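# Flip clear plastic sheet across an open card holder

## Task

A transparent plastic sheet is attached at the card holder's spine like a page and currently rests on the pages of the half that has the strap. Flip it over to the opposite half so that it ends up flat and fully spread there. The card holder must stay open and flat on the table. At no point may a stack of pages be lifted to a steep angle, whether alone or together with the whole holder; doing so is a failure. Everything has to settle shortly after you stop, and a result that holds only because the robot is still pressing on it does not count. Finish by releasing and moving the grippers away.

## Robot and tools

Robot: two arms, left_arm and right_arm. The names are labels only and do not refer to sides of any image. Each has a parallel gripper whose fingers point along the gripper's own +z axis and close along its y axis. The reported position is the spot between the finger pads, slightly less than 1 cm behind the tips.

Scene frame: one frame shared by both arms. The origin sits at table-top height, midway between the arms and roughly 5 to 10 cm in from the near table edge. +x runs out over the table, +z points up, and left_arm is on the +y side. Result state lines give each gripper's end_effector_position in metres and end_effector_quat_wxyz in this frame. Printed positions can be off, more so at long reach. Joint ranges (rad): waist -2.618 to 3.054, shoulder 0.000 to 3.142, elbow 0.000 to 3.142, wrist pitch -1.571 to 1.571, wrist yaw -1.571 to 1.571, wrist roll -2.094 to 2.094.

Row layout, used by both execute_actions and move: 14 numbers, each in [-1, 1]. The first seven are left_arm: dx, dy, dz, rx, ry, rz, opening. The last seven are right_arm in the same order. Always send all 14, even when only one arm moves. dx..rz are an offset, not a pose. They are measured in that gripper's own axes, from its measured pose at the start of the action. 1.0 equals 0.6 m of translation or 180 degrees of rotation. rx, ry, rz together form a single rotation vector. Opening is absolute: +1 is fully open (0.087 m) and -1 is closed.

execute_actions(actions): a list of actions, run in order. Each action is a table of at most 15 rows, and each row lasts one control step (1/30 s). If fewer than 15 rows are given, the last row repeats for the remaining steps. Every row's offset is taken from the pose at the start of that action, not from the previous row. For the first action of a call, that start is the last pose reported in this scene. An empty list simply returns the state and images.

move(target, speed, blocking): target is one 14-number row. Its offsets are counted from the pose in the most recent result that showed one. Each gripper follows a straight path, and both paths finish together. A path takes 0.5 to 10 s and is cut off at 10 s. Rotation goes the shorter way. speed is each arm's top speed in m/s, from 0.002 to 0.5 (default 0.25); turning is limited to twice that value in rad/s. Openings are sent when the move starts. Paths do not avoid obstacles or the other arm. Grippers lag behind and can overshoot the speed, especially with the arm near full stretch. Faster contact and a target set further past the contact both push harder. The result adds a move: line: done, off_target, moving, held (a check blocked the last step) or fault. It also lists the limits that acted: paced means the pose was clipped; held means some steps were blocked, and the arm may then jump faster. Each gripper's distance from its target is given too. If only one arm is named in the ending, the other arm finished. With blocking=false the result comes back after 0.5 s while motion continues. Check progress with wait(0). Until the move has ended, further actions and moves are refused, so call wait or stop first.

wait(seconds, 0 to 10): the arms hold their last commands. It returns early if a running move ends. stop(): brakes a running move; braking needs some distance, and the fingers keep moving.

zoom_image(camera, region): region is [x0, y0, x1, y1] in pixels of that camera's last image, at most 504x504, with the origin at the top-left. Cameras: cam_high, cam_low, cam_left_wrist, cam_right_wrist, each 504x504.

finished_scene(scene): ends scene 1 or 2 for good after the last command has been held, and reports success.

Controller behaviour: on each step the commanded pose is clipped to within 70 mm and 16 degrees of the current pose, and position is given priority over orientation. Far targets therefore need several actions. Joint friction can leave the gripper up to about 31 mm short, and very small commands may do nothing. Hand target lines show what the controller is currently chasing. HELD marks in the step readings flag steps that were held back. A pose unreachable line means the clearance check altered or blocked that arm. To keep an arm still, send the offset back to its wanted pose in the first call of a reply and zeros afterward, along with the opening it should have.

Gripping: grip_measured uses the same scale as the commanded opening, with a fixed error of up to about 1 mm per gripper. To hold something, command about 0.02 below grip_measured; a smaller margin grips more lightly. Each finger pad can exert about 20 N, and closing fast presses harder.

Hazards: the bar and plate behind the arm bases can stick up about 3 cm and give no warning on contact. Do not let the arms collide or push against each other. Do not knock rigid objects off the table. Never lift a stack of pages, or the whole holder, steeply. Avoid drops, slams and hard pushes. Motor heat builds while holding a load: a MOTOR HOT warning appears from 75 °C, the arm stops for 10 s at 90 °C, and at 100 °C the arm goes limp and falls. These are reported as OVER-TEMPERATURE FAULT lines. The simulation keeps running while you think. Before finishing, release the sheet, lift clear, and make sure everything has settled.

Each tool is called by a JSON object that holds its "op" and its "data", one argument or row to a line.

## Session

{"op": "execute_actions", "data": {
  "actions": []
}}

Scene clock: 0.00 s.
left_arm: end_effector_position=(+0.3613, +0.3146, +0.3639) grip_measured=+0.985 end_effector_quat_wxyz=(+0.724, +0.000, +0.690, -0.001) | right_arm: end_effector_position=(+0.3865, -0.3241, +0.3366) grip_measured=+0.987 end_effector_quat_wxyz=(+0.700, -0.007, +0.714, -0.008)
Joint positions: left_arm=[0.011 1.032 1.041 0.007 0.011 0.01  0.087] | right_arm=[-0.002  1.042  1.061 -0.007  0.011  0.004  0.087]
Joint velocities: left_arm=[ 0.002  0.002  0.017  0.022 -0.022  0.007  0.001] | right_arm=[-0.012 -0.007  0.012 -0.066 -0.037  0.081 -0.   ]
Motor temperatures (°C, as the motors report them): left_arm=[20 21 22 23 25 22] | right_arm=[22 24 21 24 25 24]
Hand target (left_arm): +0.361, +0.315, +0.364; +0.724, +0.000, +0.690, -0.001
Hand target (right_arm): +0.386, -0.324, +0.337; +0.700, -0.007, +0.714, -0.008

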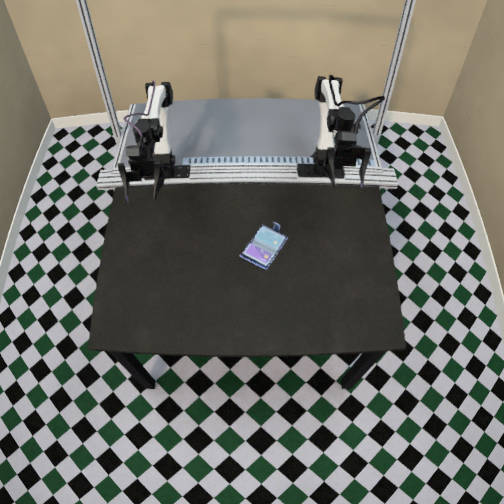

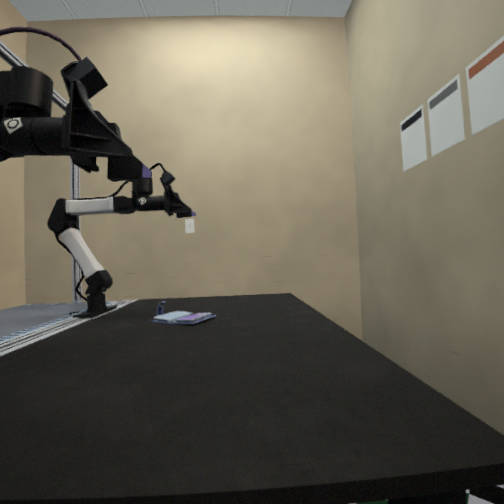

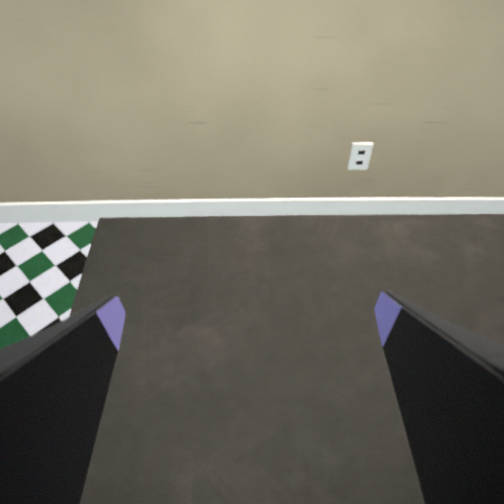

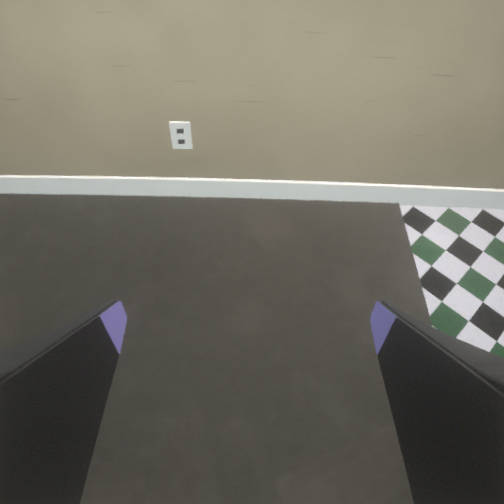

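{"op": "zoom_image", "data": {
  "camera": "cam_high",
  "region": [230,210,300,280]
}}

{"op": "zoom_image", "data": {
  "camera": "cam_low",
  "region": [145,290,225,335]
}}

Region (230, 210, 300, 280) of cam_high's 504x504 image, scaled by 7.200, with more detail than that image has.

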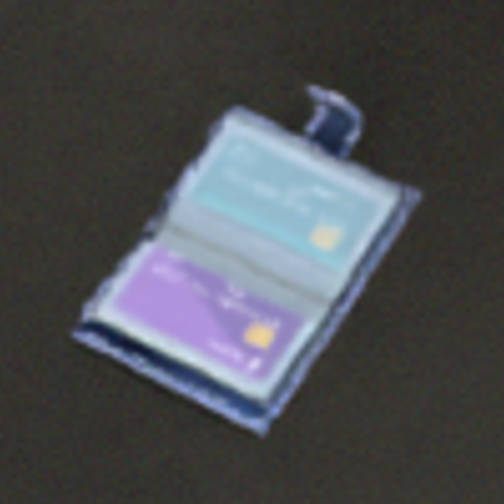

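Region (145, 290, 225, 335) of cam_low's 504x504 image, scaled by 6.300, with more detail than that image has; it fills the top 284 rows of this view, and the rest is white.

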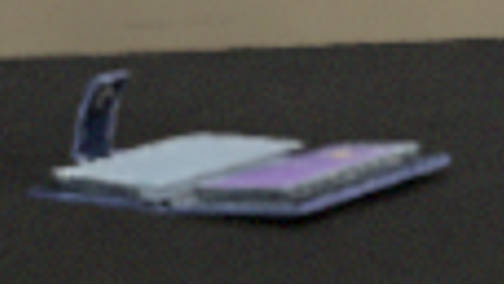

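{"op": "move", "data": {
  "target": [0.33,-0.375,-0.2,0,0.515,0,1,0,0,0,0,0,0,1],
  "speed": 0.4
}}

Scene clock: 11.77 s.
left_arm: end_effector_position=(+0.2527, +0.0913, +0.1619) grip_measured=+0.985 end_effector_quat_wxyz=(+0.014, +0.002, +1.000, -0.021) | right_arm: end_effector_position=(+0.3865, -0.3241, +0.3366) grip_measured=+0.987 end_effector_quat_wxyz=(+0.700, -0.007, +0.714, -0.008)
Joint positions: left_arm=[-0.607  1.989  1.982 -1.55   0.03  -0.605  0.087] | right_arm=[-0.002  1.042  1.061 -0.007  0.011  0.004  0.087]
Joint velocities: left_arm=[-0.002 -0.012  0.017 -0.007 -0.007 -0.007 -0.   ] | right_arm=[-0.007 -0.012 -0.002  0.007 -0.022  0.066 -0.001]
Motor temperatures (°C, as the motors report them): left_arm=[20 21 24 26 25 22] | right_arm=[22 24 23 27 25 24]
Hand target (left_arm): +0.252, +0.087, +0.164; +0.010, +0.000, +1.000, -0.025
Hand target (right_arm): +0.386, -0.324, +0.337; +0.700, -0.007, +0.714, -0.008
Off the commanded pose (left_arm): 0.003 m, 3 deg.
Off the commanded pose (right_arm): 0.000 m, 0 deg.
joint sent to its limit (left arm) — the command would take joint 4 (wrist pitch) past its lower limit, so that joint was sent only as far as its limit.
move: off_target (left_arm)

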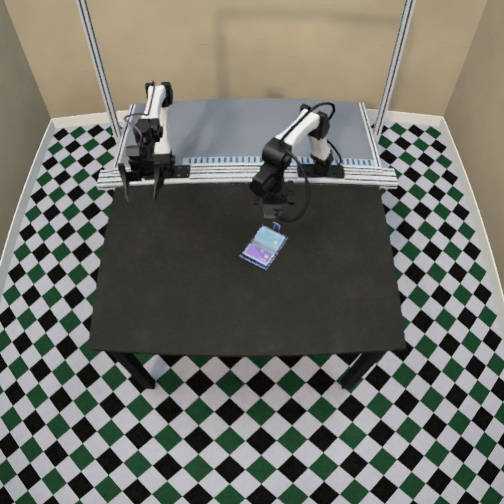

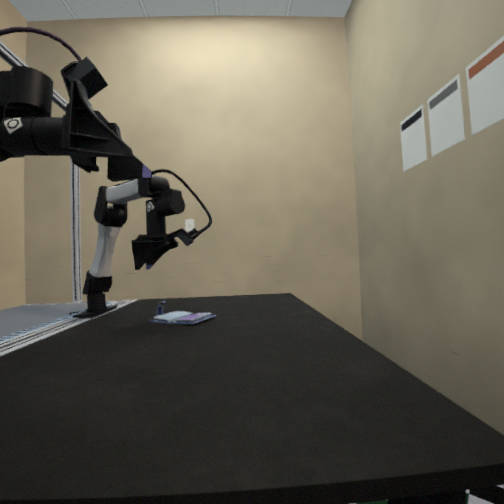

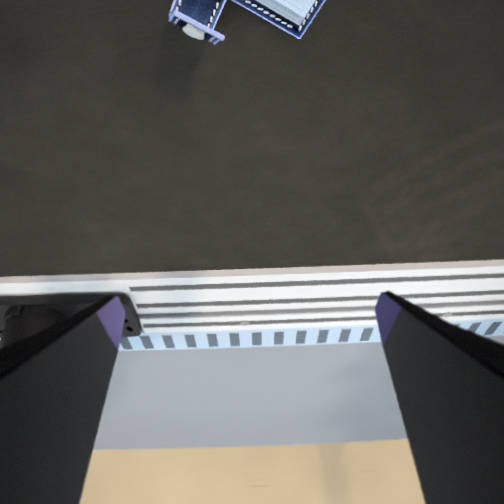

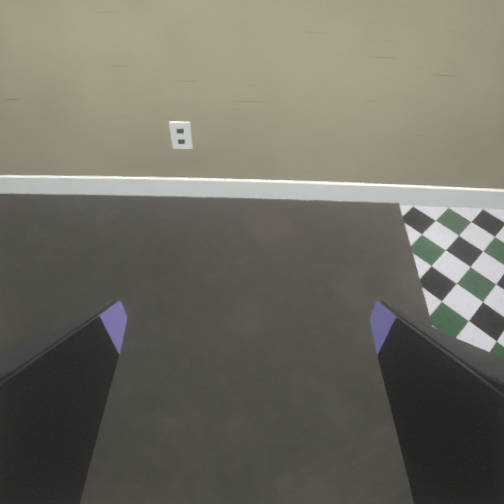

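{"op": "move", "data": {
  "target": [-0.21,0,0.15,-0.012,0,-0.33,0.3,0,0,0,0,0,0,1]
}}

Scene clock: 16.93 s.
left_arm: end_effector_position=(+0.3706, +0.0889, +0.0797) grip_measured=+0.300 end_effector_quat_wxyz=(-0.006, -0.486, +0.874, -0.002) | right_arm: end_effector_position=(+0.3865, -0.3241, +0.3366) grip_measured=+0.987 end_effector_quat_wxyz=(+0.700, -0.007, +0.714, -0.008)
Joint positions: left_arm=[-0.425  2.319  2.154 -1.444  0.016 -1.441  0.057] | right_arm=[-0.002  1.042  1.061 -0.007  0.011  0.004  0.087]
Joint velocities: left_arm=[-0.002 -0.002  0.012 -0.022 -0.007 -0.022 -0.001] | right_arm=[-0.017 -0.012  0.002  0.007 -0.007 -0.007 -0.001]
Motor temperatures (°C, as the motors report them): left_arm=[20 22 24 25 25 22] | right_arm=[22 24 24 28 25 24]
Hand target (left_arm): +0.381, +0.089, +0.076; +0.003, -0.494, +0.869, -0.007
Hand target (right_arm): +0.386, -0.324, +0.337; +0.700, -0.007, +0.714, -0.008
Off the commanded pose (left_arm): 0.012 m, 1 deg.
Off the commanded pose (right_arm): 0.000 m, 0 deg.
move: off_target (left_arm)

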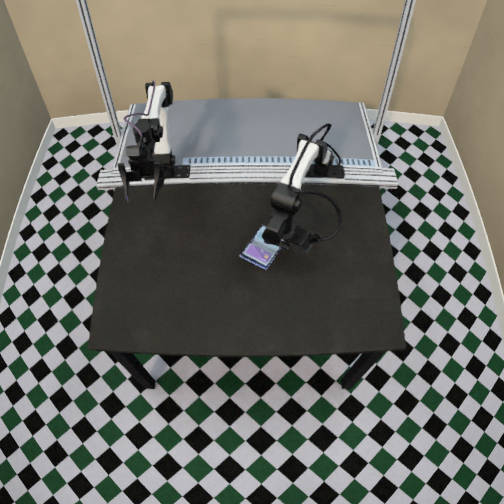

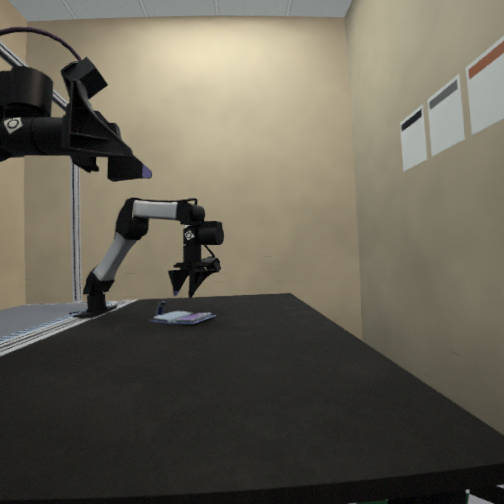

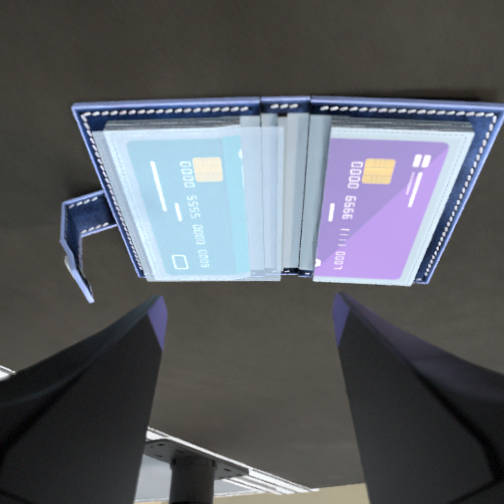

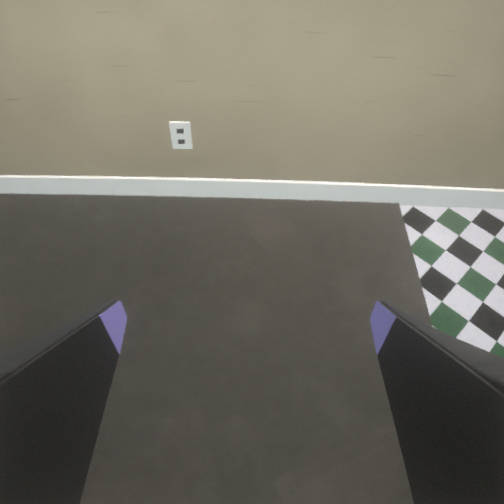

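{"op": "move", "data": {
  "target": [0.03,0.045,0.02,0,0,0,-0.1,0,0,0,0,0,0,1]
}}

{"op": "move", "data": {
  "target": [0,0,0.06,0,0,0,-0.1,0,0,0,0,0,0,1],
  "speed": 0.05
}}

{"op": "zoom_image", "data": {
  "camera": "cam_low",
  "region": [145,280,225,335]
}}

Scene clock: 20.77 s.
left_arm: end_effector_position=(+0.3368, +0.0908, +0.0646) grip_measured=-0.100 end_effector_quat_wxyz=(-0.013, -0.484, +0.875, +0.010) | right_arm: end_effector_position=(+0.3865, -0.3241, +0.3366) grip_measured=+0.987 end_effector_quat_wxyz=(+0.700, -0.007, +0.714, -0.008)
Joint positions: left_arm=[-0.455  2.197  1.894 -1.334  0.016 -1.467  0.039] | right_arm=[-0.002  1.042  1.061 -0.007  0.011  0.004  0.087]
Joint velocities: left_arm=[ 0.002 -0.017 -0.002  0.022 -0.066  0.051 -0.001] | right_arm=[-0.007 -0.017  0.002 -0.007 -0.022  0.095  0.   ]
Motor temperatures (°C, as the motors report them): left_arm=[20 24 25 25 25 22] | right_arm=[22 24 24 29 25 24]
Hand target (left_arm): +0.338, +0.088, +0.068; -0.006, -0.486, +0.874, -0.002
Hand target (right_arm): +0.386, -0.324, +0.337; +0.700, -0.007, +0.714, -0.008
Off the commanded pose (left_arm): 0.005 m, 2 deg.
Off the commanded pose (right_arm): 0.000 m, 0 deg.
move: done

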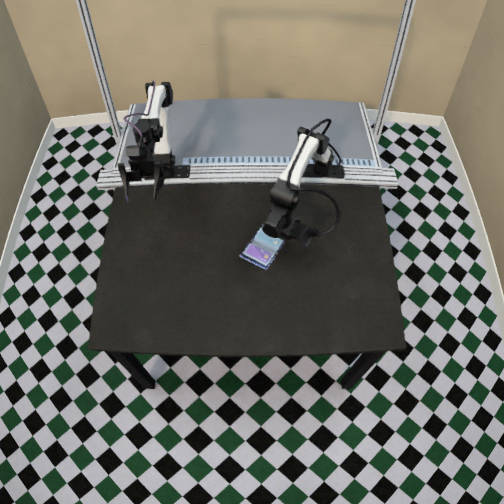

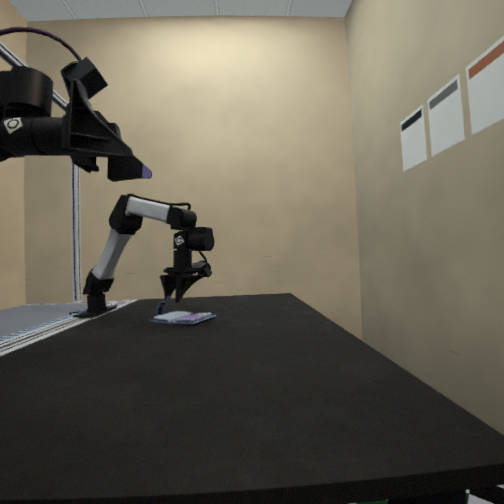

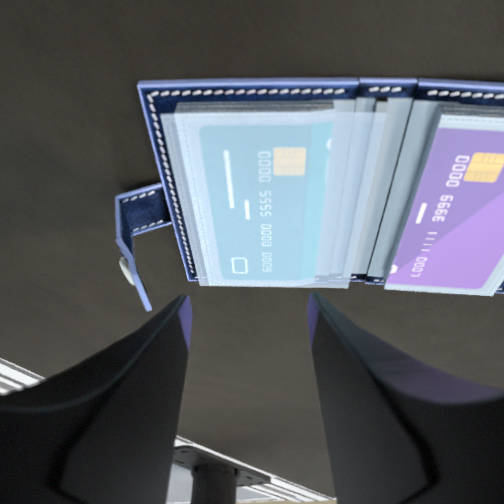

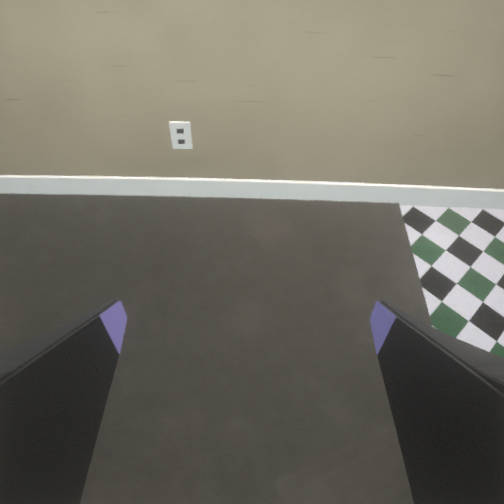

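Scene clock: 21.93 s.
left_arm: end_effector_position=(+0.3352, +0.0918, +0.0368) grip_measured=-0.100 end_effector_quat_wxyz=(-0.013, -0.484, +0.875, +0.009) | right_arm: end_effector_position=(+0.3865, -0.3241, +0.3366) grip_measured=+0.987 end_effector_quat_wxyz=(+0.700, -0.007, +0.714, -0.008)
Joint positions: left_arm=[-0.455  2.197  1.784 -1.222  0.016 -1.467  0.039] | right_arm=[-0.002  1.042  1.061 -0.007  0.011  0.004  0.087]
Joint velocities: left_arm=[ 0.002 -0.007 -0.017  0.022  0.051 -0.037 -0.   ] | right_arm=[ 0.007  0.002 -0.007  0.037 -0.022 -0.095  0.   ]
Motor temperatures (°C, as the motors report them): left_arm=[20 24 25 25 25 22] | right_arm=[22 24 24 29 25 24]
Hand target (left_arm): +0.335, +0.091, +0.029; -0.014, -0.484, +0.875, +0.010
Hand target (right_arm): +0.386, -0.324, +0.337; +0.700, -0.007, +0.714, -0.008
Off the commanded pose (left_arm): 0.008 m, 0 deg.
Off the commanded pose (right_arm): 0.000 m, 0 deg.
move: done

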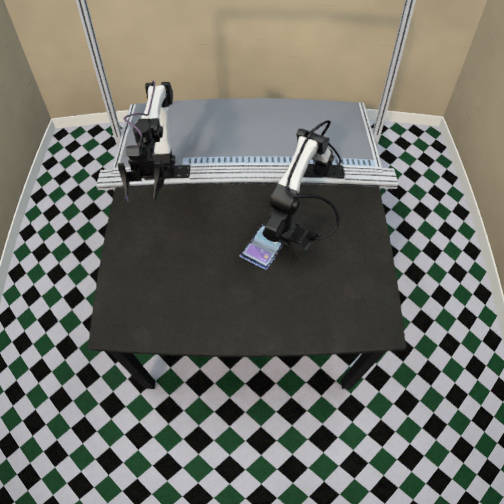

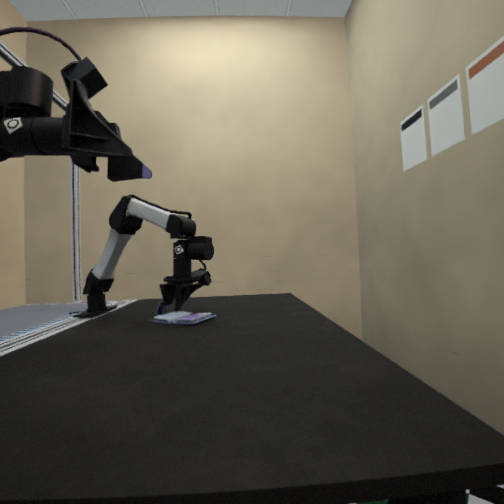

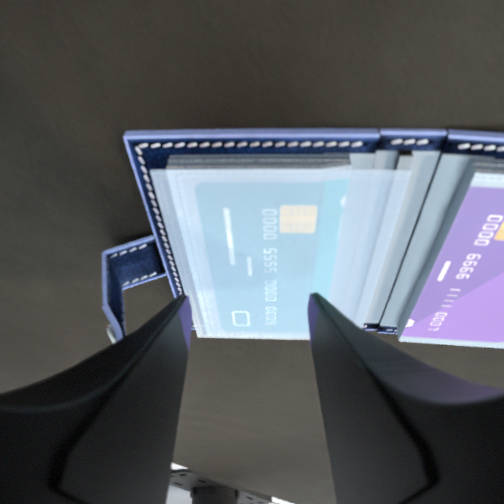

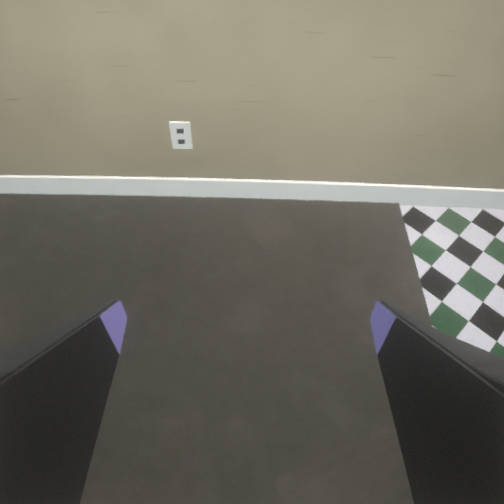

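Region (145, 280, 225, 335) of cam_low's 504x504 image, scaled by 6.300, with more detail than that image has; it fills the top 346 rows of this view, and the rest is white.

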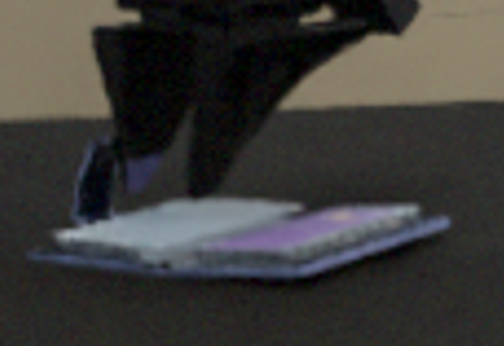

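{"op": "move", "data": {
  "target": [0,-0.008,0.045,0,0,0,-0.2,0,0,0,0,0,0,1],
  "speed": 0.03
}}

{"op": "execute_actions", "data": {
  "actions": [
    [[0,0,0.015,0,0,0,-0.35,0,0,0,0,0,0,1]],
    [[0,0,0.015,0,0,0,-0.5,0,0,0,0,0,0,1]],
    [[0,0,0.015,0,0,0,-0.65,0,0,0,0,0,0,1]]
  ]
}}

{"op": "zoom_image", "data": {
  "camera": "cam_low",
  "region": [145,280,225,335]
}}

Scene clock: 26.00 s.
left_arm: end_effector_position=(+0.3391, +0.0898, +0.0247) grip_measured=-0.200 end_effector_quat_wxyz=(-0.008, -0.484, +0.875, +0.002) | right_arm: end_effector_position=(+0.3865, -0.3241, +0.3366) grip_measured=+0.987 end_effector_quat_wxyz=(+0.700, -0.007, +0.714, -0.008)
Joint positions: left_arm=[-0.455  2.206  1.75  -1.163  0.016 -1.467  0.035] | right_arm=[-0.002  1.042  1.061 -0.007  0.011  0.004  0.087]
Joint velocities: left_arm=[-0.002 -0.012 -0.012 -0.051  0.022 -0.051  0.   ] | right_arm=[ 0.012  0.002 -0.012  0.022 -0.022 -0.022  0.001]
Motor temperatures (°C, as the motors report them): left_arm=[20 25 25 24 25 22] | right_arm=[22 24 25 29 25 24]
Hand target (left_arm): +0.338, +0.090, +0.010; -0.013, -0.484, +0.875, +0.009
Hand target (right_arm): +0.386, -0.324, +0.337; +0.700, -0.007, +0.714, -0.008
Off the commanded pose (left_arm): 0.015 m, 1 deg.
Off the commanded pose (right_arm): 0.000 m, 0 deg.
move: off_target (left_arm)

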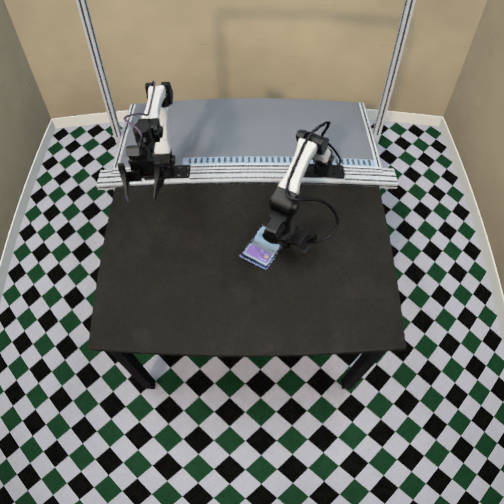

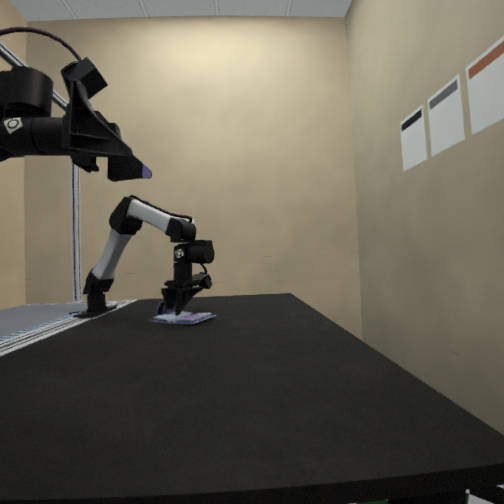

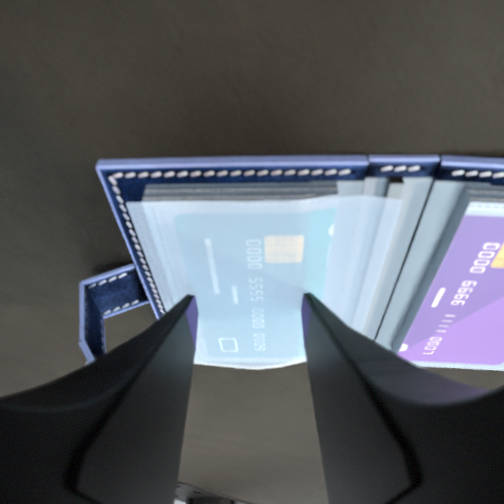

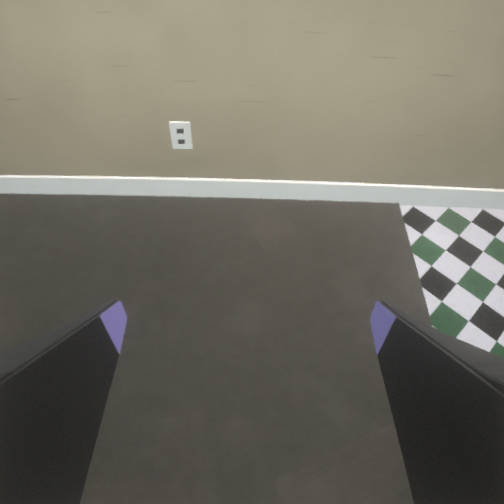

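Scene clock: 27.50 s.
left_arm: end_effector_position=(+0.3440, +0.0871, +0.0247) grip_measured=-0.649 end_effector_quat_wxyz=(-0.003, -0.484, +0.875, -0.007) | right_arm: end_effector_position=(+0.3865, -0.3241, +0.3366) grip_measured=+0.987 end_effector_quat_wxyz=(+0.700, -0.007, +0.714, -0.008)
Joint positions: left_arm=[-0.455  2.206  1.75  -1.14   0.018 -1.467  0.015] | right_arm=[-0.002  1.042  1.061 -0.007  0.011  0.004  0.087]
Joint velocities: left_arm=[-0.002  0.002 -0.012 -0.022  0.037 -0.007  0.   ] | right_arm=[ 0.007 -0.002  0.002  0.037 -0.051  0.022  0.   ]
Motor temperatures (°C, as the motors report them): left_arm=[20 25 25 24 25 22] | right_arm=[22 24 25 29 25 24]
Hand target (left_arm): +0.342, +0.088, +0.016; -0.004, -0.484, +0.875, -0.004
Hand target (right_arm): +0.386, -0.324, +0.337; +0.700, -0.007, +0.714, -0.008
Off the commanded pose (left_arm): 0.009 m, 0 deg.
Off the commanded pose (right_arm): 0.000 m, 0 deg.
Step readings (end_effector_position; steps 1 to 15: 1st action; 16 to 30: 2nd action; 31 to 45: 3rd action):
0: left_arm (+0.3391, +0.0898, +0.0247) | right_arm (+0.3865, -0.3241, +0.3366)
1: left_arm (+0.3398, +0.0895, +0.0247) | right_arm (+0.3865, -0.3241, +0.3366)
2: left_arm (+0.3406, +0.0891, +0.0247) | right_arm (+0.3865, -0.3241, +0.3366)
4: left_arm (+0.3410, +0.0889, +0.0246) | right_arm (+0.3865, -0.3241, +0.3366)
8: left_arm (+0.3410, +0.0889, +0.0246) | right_arm (+0.3865, -0.3241, +0.3366)
15: left_arm (+0.3410, +0.0889, +0.0246) | right_arm (+0.3865, -0.3241, +0.3366)
16: left_arm (+0.3416, +0.0885, +0.0246) | right_arm (+0.3865, -0.3241, +0.3366)
17: left_arm (+0.3424, +0.0881, +0.0246) | right_arm (+0.3865, -0.3241, +0.3366)
19: left_arm (+0.3425, +0.0880, +0.0246) | right_arm (+0.3865, -0.3241, +0.3366)
23: left_arm (+0.3425, +0.0880, +0.0246) | right_arm (+0.3865, -0.3241, +0.3366)
30: left_arm (+0.3425, +0.0880, +0.0246) | right_arm (+0.3865, -0.3241, +0.3366)
31: left_arm (+0.3431, +0.0876, +0.0247) | right_arm (+0.3865, -0.3241, +0.3366)
32: left_arm (+0.3438, +0.0872, +0.0247) | right_arm (+0.3865, -0.3241, +0.3366)
34: left_arm (+0.3440, +0.0871, +0.0247) | right_arm (+0.3865, -0.3241, +0.3366)
38: left_arm (+0.3440, +0.0871, +0.0247) | right_arm (+0.3865, -0.3241, +0.3366)
45: end_effector_position above

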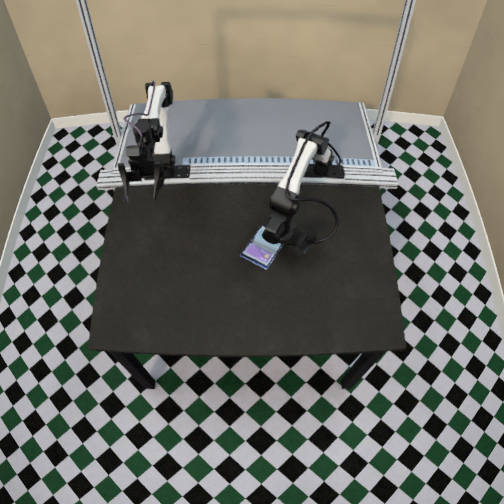

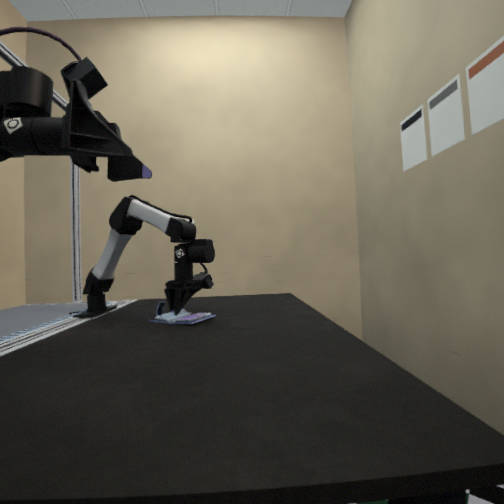

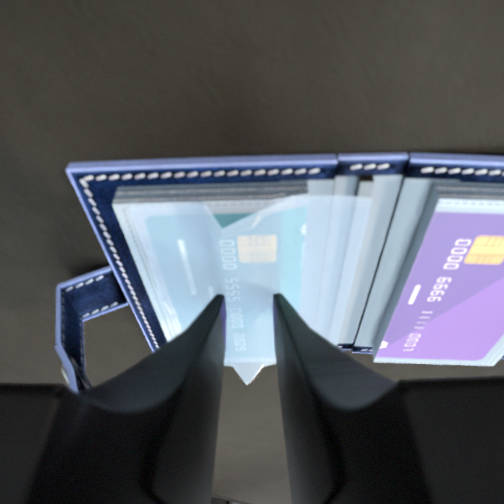

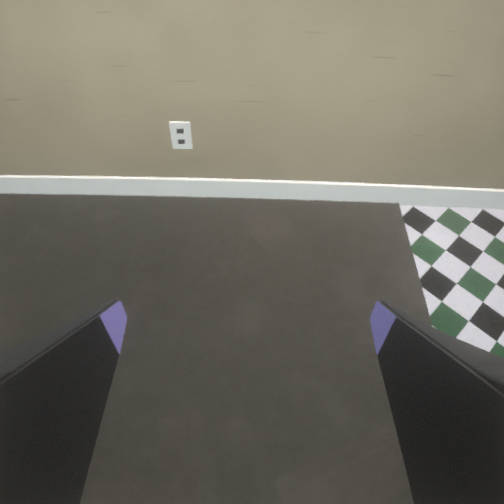

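Region (145, 280, 225, 335) of cam_low's 504x504 image, scaled by 6.300, with more detail than that image has; it fills the top 346 rows of this view, and the rest is white.

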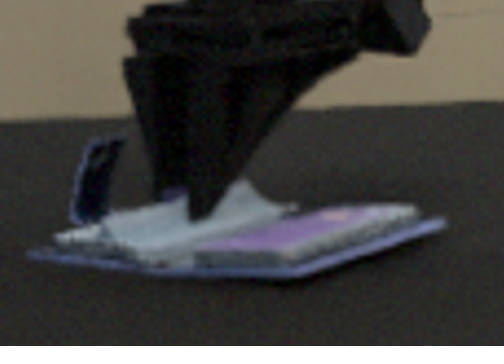

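It buckles. Pinch and carry it over the spine.

{"op": "execute_actions", "data": {
  "actions": [
    [[0,-0.005,0.015,0,0,0,-0.82,0,0,0,0,0,0,1]],
    [[0,-0.005,0.015,0,0,0,-1,0,0,0,0,0,0,1]]
  ]
}}

{"op": "move", "data": {
  "target": [0,-0.05,-0.02,0,0,0,-1,0,0,0,0,0,0,1],
  "speed": 0.03
}}

{"op": "zoom_image", "data": {
  "camera": "cam_low",
  "region": [145,280,225,335]
}}

Scene clock: 31.00 s.
left_arm: end_effector_position=(+0.3463, +0.0855, +0.0247) grip_measured=-1.000 end_effector_quat_wxyz=(-0.000, -0.484, +0.875, -0.013) | right_arm: end_effector_position=(+0.3865, -0.3241, +0.3366) grip_measured=+0.987 end_effector_quat_wxyz=(+0.700, -0.007, +0.714, -0.008)
Joint positions: left_arm=[-0.455  2.206  1.75  -1.129  0.02  -1.467  0.   ] | right_arm=[-0.002  1.042  1.061 -0.007  0.011  0.004  0.087]
Joint velocities: left_arm=[-0.002  0.007 -0.017 -0.066 -0.037 -0.066  0.   ] | right_arm=[ 0.007  0.007 -0.002  0.037  0.037 -0.022  0.001]
Motor temperatures (°C, as the motors report them): left_arm=[20 26 25 24 25 22] | right_arm=[22 24 25 30 25 24]
Hand target (left_arm): +0.348, +0.084, +0.016; -0.001, -0.484, +0.875, -0.011
Hand target (right_arm): +0.386, -0.324, +0.337; +0.700, -0.007, +0.714, -0.008
Off the commanded pose (left_arm): 0.009 m, 0 deg.
Off the commanded pose (right_arm): 0.000 m, 0 deg.
Step readings (end_effector_position; steps 1 to 15: 1st action; 16 to 30: 2nd action):
0: left_arm (+0.3440, +0.0871, +0.0247) | right_arm (+0.3865, -0.3241, +0.3366)
1: left_arm (+0.3444, +0.0868, +0.0247) | right_arm (+0.3865, -0.3241, +0.3366)
2: left_arm (+0.3453, +0.0863, +0.0247) | right_arm (+0.3865, -0.3241, +0.3366)
4: left_arm (+0.3456, +0.0860, +0.0247) | right_arm (+0.3865, -0.3241, +0.3366)
8: left_arm (+0.3456, +0.0860, +0.0247) | right_arm (+0.3865, -0.3241, +0.3366)
15: left_arm (+0.3456, +0.0860, +0.0247) | right_arm (+0.3865, -0.3241, +0.3366)
16: left_arm (+0.3458, +0.0858, +0.0247) | right_arm (+0.3865, -0.3241, +0.3366)
17: left_arm (+0.3464, +0.0855, +0.0247) | right_arm (+0.3865, -0.3241, +0.3366)
19: left_arm (+0.3463, +0.0855, +0.0247) | right_arm (+0.3865, -0.3241, +0.3366)
23: left_arm (+0.3463, +0.0855, +0.0247) | right_arm (+0.3865, -0.3241, +0.3366)
30: end_effector_position above

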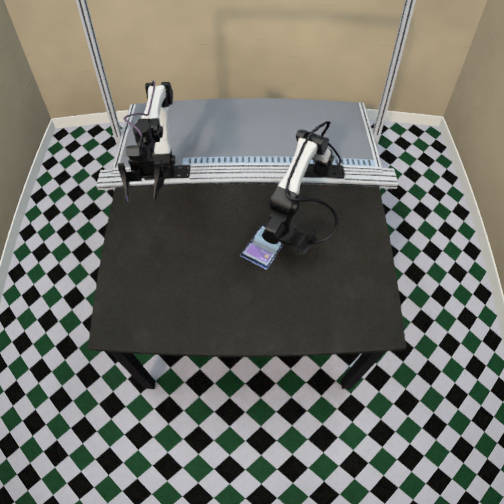

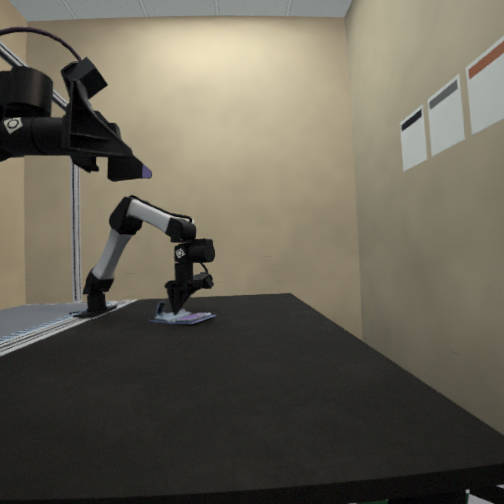

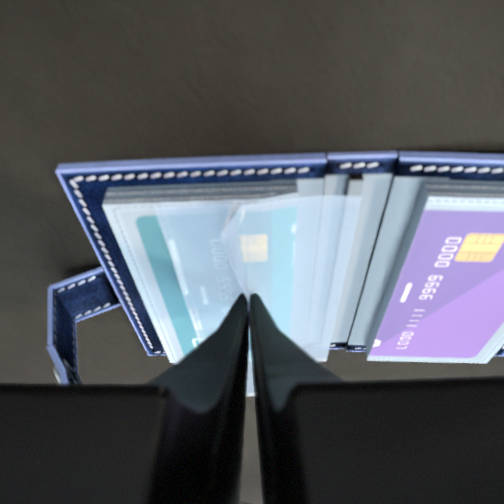

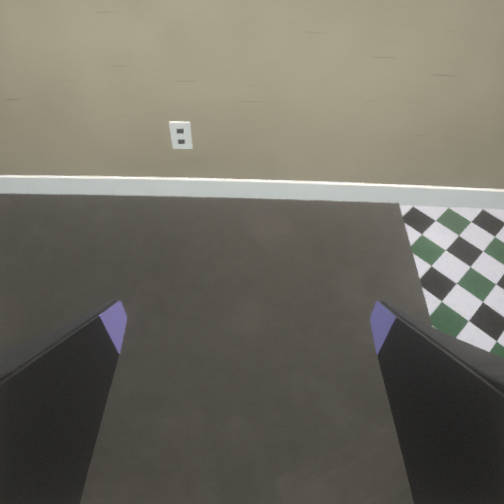

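Scene clock: 32.30 s.
left_arm: end_effector_position=(+0.3724, +0.0727, +0.0410) grip_measured=-1.000 end_effector_quat_wxyz=(+0.004, -0.484, +0.875, -0.019) | right_arm: end_effector_position=(+0.3865, -0.3241, +0.3366) grip_measured=+0.987 end_effector_quat_wxyz=(+0.700, -0.007, +0.714, -0.008)
Joint positions: left_arm=[-0.455  2.307  1.98  -1.242  0.02  -1.467  0.   ] | right_arm=[-0.002  1.042  1.061 -0.007  0.011  0.004  0.087]
Joint velocities: left_arm=[-0.007 -0.002  0.022 -0.081 -0.051 -0.066  0.   ] | right_arm=[ 0.002  0.002  0.002  0.066  0.022 -0.007 -0.   ]
Motor temperatures (°C, as the motors report them): left_arm=[20 26 25 24 25 22] | right_arm=[22 24 25 30 25 24]
Hand target (left_arm): +0.372, +0.070, +0.037; -0.000, -0.484, +0.875, -0.013
Hand target (right_arm): +0.386, -0.324, +0.337; +0.700, -0.007, +0.714, -0.008
Off the commanded pose (left_arm): 0.005 m, 1 deg.
Off the commanded pose (right_arm): 0.000 m, 0 deg.
move: done

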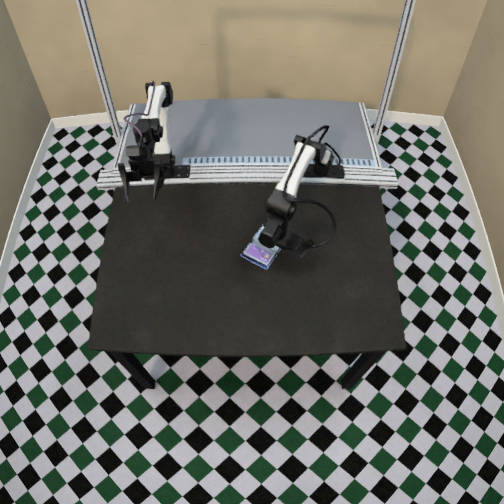

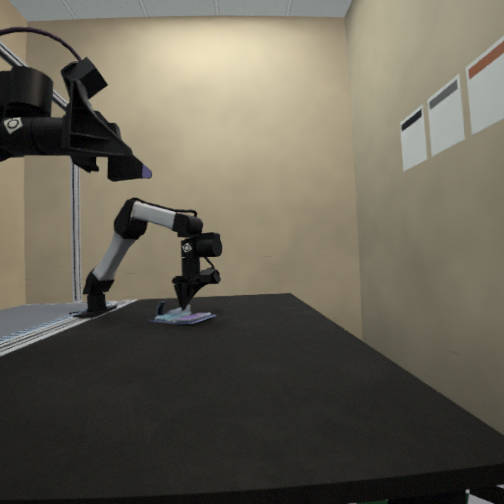

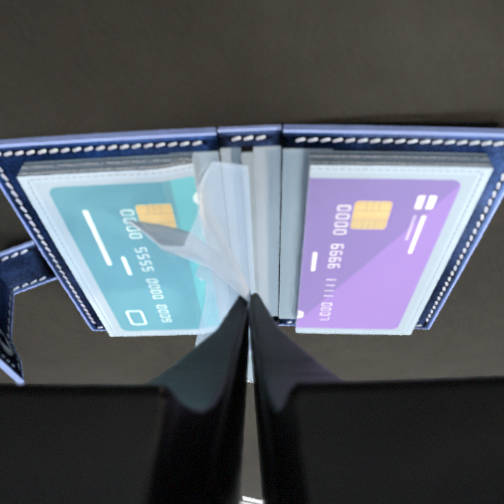

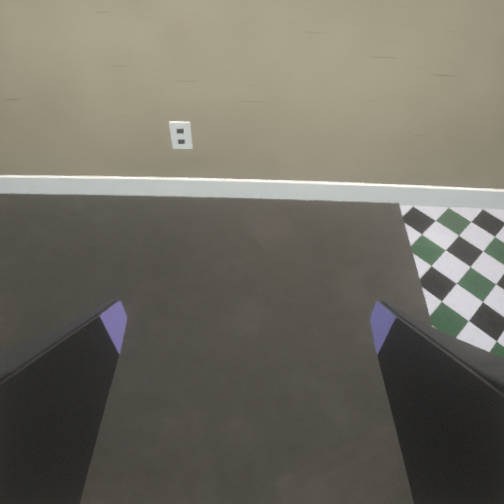

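Region (145, 280, 225, 335) of cam_low's 504x504 image, scaled by 6.300, with more detail than that image has; it fills the top 346 rows of this view, and the rest is white.

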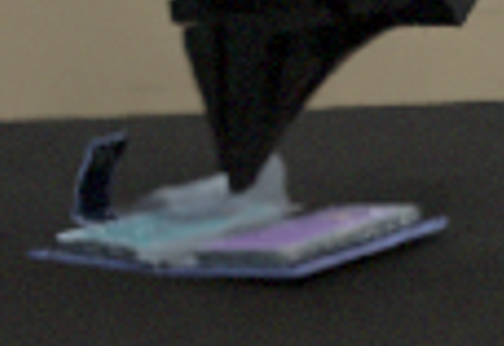

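{"op": "move", "data": {
  "target": [0,-0.045,0.022,0,0,0,-1,0,0,0,0,0,0,1],
  "speed": 0.03
}}

{"op": "execute_actions", "data": {
  "actions": [
    [[0,-0.02,0.005,0,0,0,-0.85,0,0,0,0,0,0,1]],
    [[0,-0.025,0.005,0,0,0,-0.7,0,0,0,0,0,0,1]]
  ]
}}

{"op": "zoom_image", "data": {
  "camera": "cam_low",
  "region": [145,280,225,335]
}}

Scene clock: 36.10 s.
left_arm: end_effector_position=(+0.3963, +0.0610, +0.0329) grip_measured=-1.000 end_effector_quat_wxyz=(+0.008, -0.484, +0.875, -0.025) | right_arm: end_effector_position=(+0.3865, -0.3241, +0.3366) grip_measured=+0.987 end_effector_quat_wxyz=(+0.700, -0.007, +0.714, -0.008)
Joint positions: left_arm=[-0.455  2.427  2.154 -1.282  0.02  -1.467  0.   ] | right_arm=[-0.002  1.042  1.061 -0.007  0.011  0.004  0.087]
Joint velocities: left_arm=[-0.012 -0.012  0.002 -0.037  0.007  0.007  0.   ] | right_arm=[ 0.002 -0.007  0.002 -0.066 -0.051  0.022  0.   ]
Motor temperatures (°C, as the motors report them): left_arm=[20 27 25 24 25 22] | right_arm=[22 24 26 30 25 24]
Hand target (left_arm): +0.396, +0.058, +0.029; +0.004, -0.484, +0.875, -0.020
Hand target (right_arm): +0.386, -0.324, +0.337; +0.700, -0.007, +0.714, -0.008
Off the commanded pose (left_arm): 0.005 m, 1 deg.
Off the commanded pose (right_arm): 0.000 m, 0 deg.
move: done

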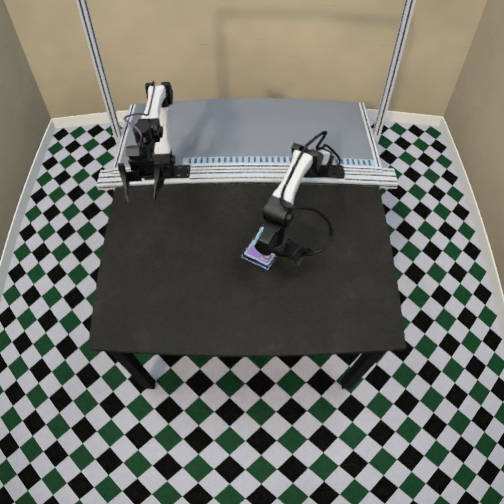

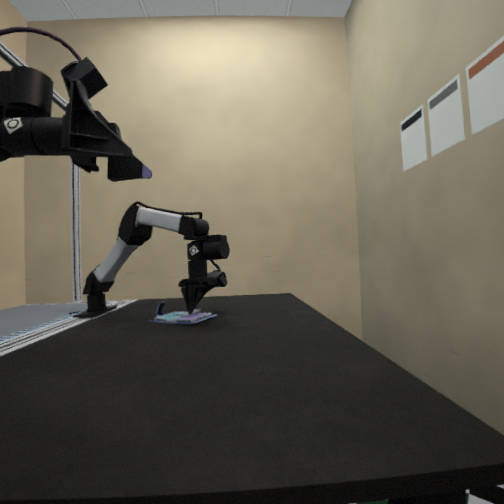

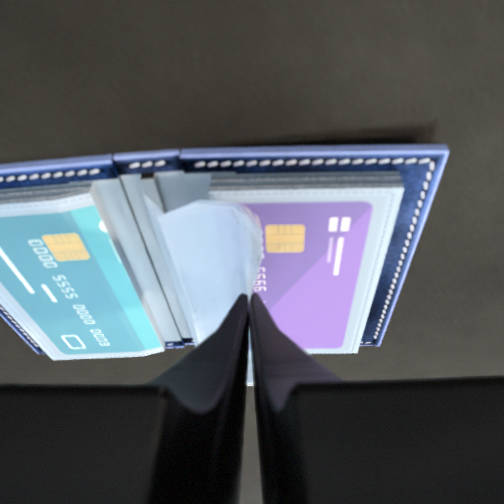

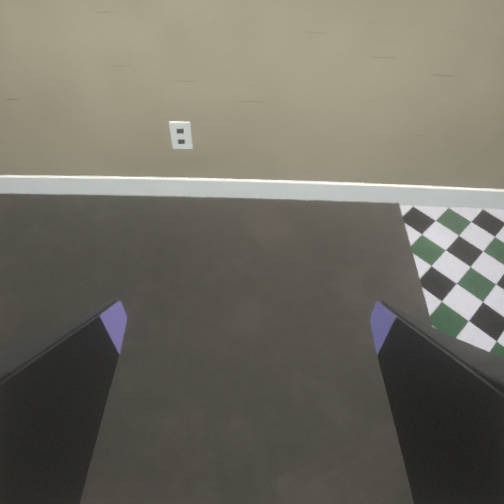

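Scene clock: 37.10 s.
left_arm: end_effector_position=(+0.4208, +0.0489, +0.0369) grip_measured=-0.700 end_effector_quat_wxyz=(+0.017, -0.483, +0.875, -0.037) | right_arm: end_effector_position=(+0.3865, -0.3241, +0.3366) grip_measured=+0.987 end_effector_quat_wxyz=(+0.700, -0.007, +0.714, -0.008)
Joint positions: left_arm=[-0.455  2.558  2.406 -1.374  0.02  -1.467  0.013] | right_arm=[-0.002  1.042  1.061 -0.007  0.011  0.004  0.087]
Joint velocities: left_arm=[ 0.007  0.002  0.002 -0.022  0.037 -0.066  0.   ] | right_arm=[ 0.017  0.002 -0.012  0.051  0.022 -0.007  0.001]
Motor temperatures (°C, as the motors report them): left_arm=[20 28 26 24 25 22] | right_arm=[22 24 26 30 25 24]
Hand target (left_arm): +0.420, +0.048, +0.033; +0.013, -0.483, +0.875, -0.031
Hand target (right_arm): +0.386, -0.324, +0.337; +0.700, -0.007, +0.714, -0.008
Off the commanded pose (left_arm): 0.005 m, 1 deg.
Off the commanded pose (right_arm): 0.000 m, 0 deg.
Step readings (end_effector_position; steps 1 to 15: 1st action; 16 to 30: 2nd action):
0: left_arm (+0.3963, +0.0610, +0.0329) | right_arm (+0.3865, -0.3241, +0.3366)
1: left_arm (+0.3970, +0.0606, +0.0336) | right_arm (+0.3865, -0.3241, +0.3366)
2: left_arm (+0.4005, +0.0589, +0.0347) | right_arm (+0.3865, -0.3241, +0.3366)
4: left_arm (+0.4064, +0.0560, +0.0354) | right_arm (+0.3865, -0.3241, +0.3366)
8: left_arm (+0.4083, +0.0550, +0.0350) | right_arm (+0.3865, -0.3241, +0.3366)
15: left_arm (+0.4067, +0.0558, +0.0347) | right_arm (+0.3865, -0.3241, +0.3366)
16: left_arm (+0.4077, +0.0553, +0.0356) | right_arm (+0.3865, -0.3241, +0.3366)
17: left_arm (+0.4123, +0.0531, +0.0368) | right_arm (+0.3865, -0.3241, +0.3366)
19: left_arm (+0.4208, +0.0489, +0.0380) | right_arm (+0.3865, -0.3241, +0.3366)
23: left_arm (+0.4237, +0.0475, +0.0375) | right_arm (+0.3865, -0.3241, +0.3366)
30: end_effector_position above

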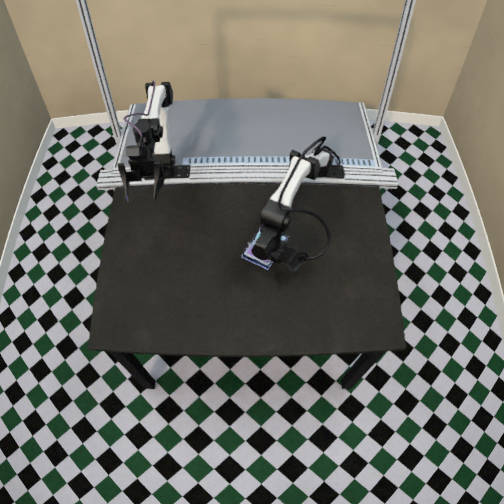

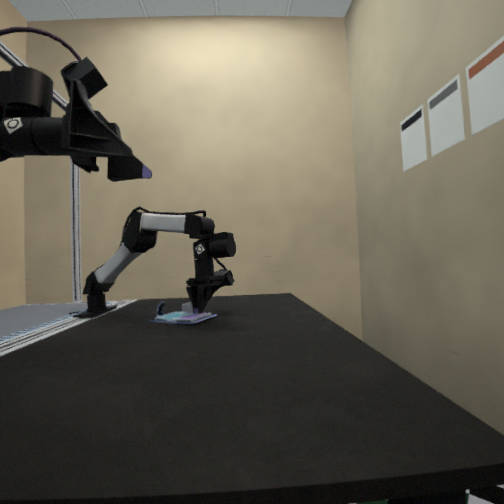

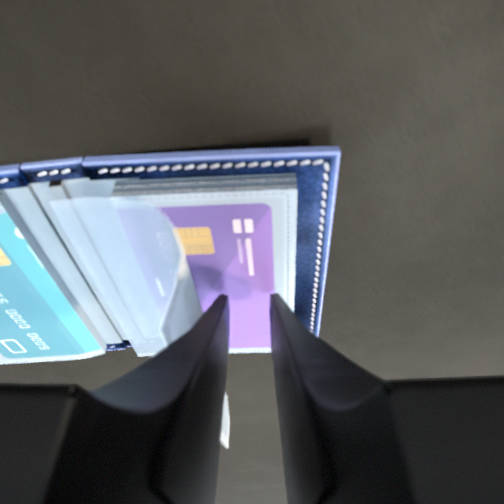

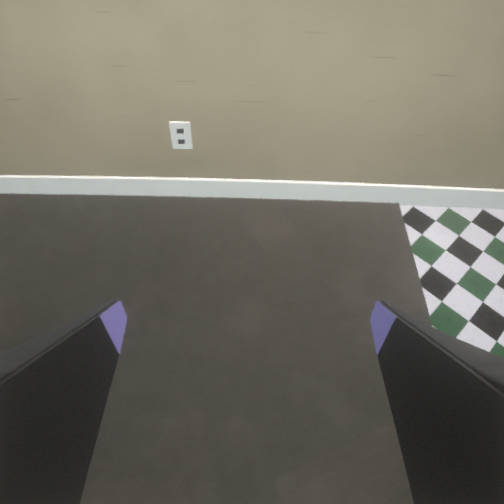

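Region (145, 280, 225, 335) of cam_low's 504x504 image, scaled by 6.300, with more detail than that image has; it fills the top 346 rows of this view, and the rest is white.

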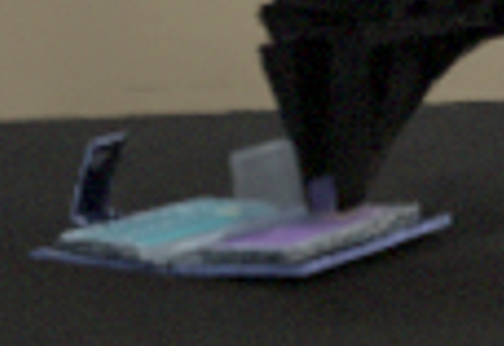

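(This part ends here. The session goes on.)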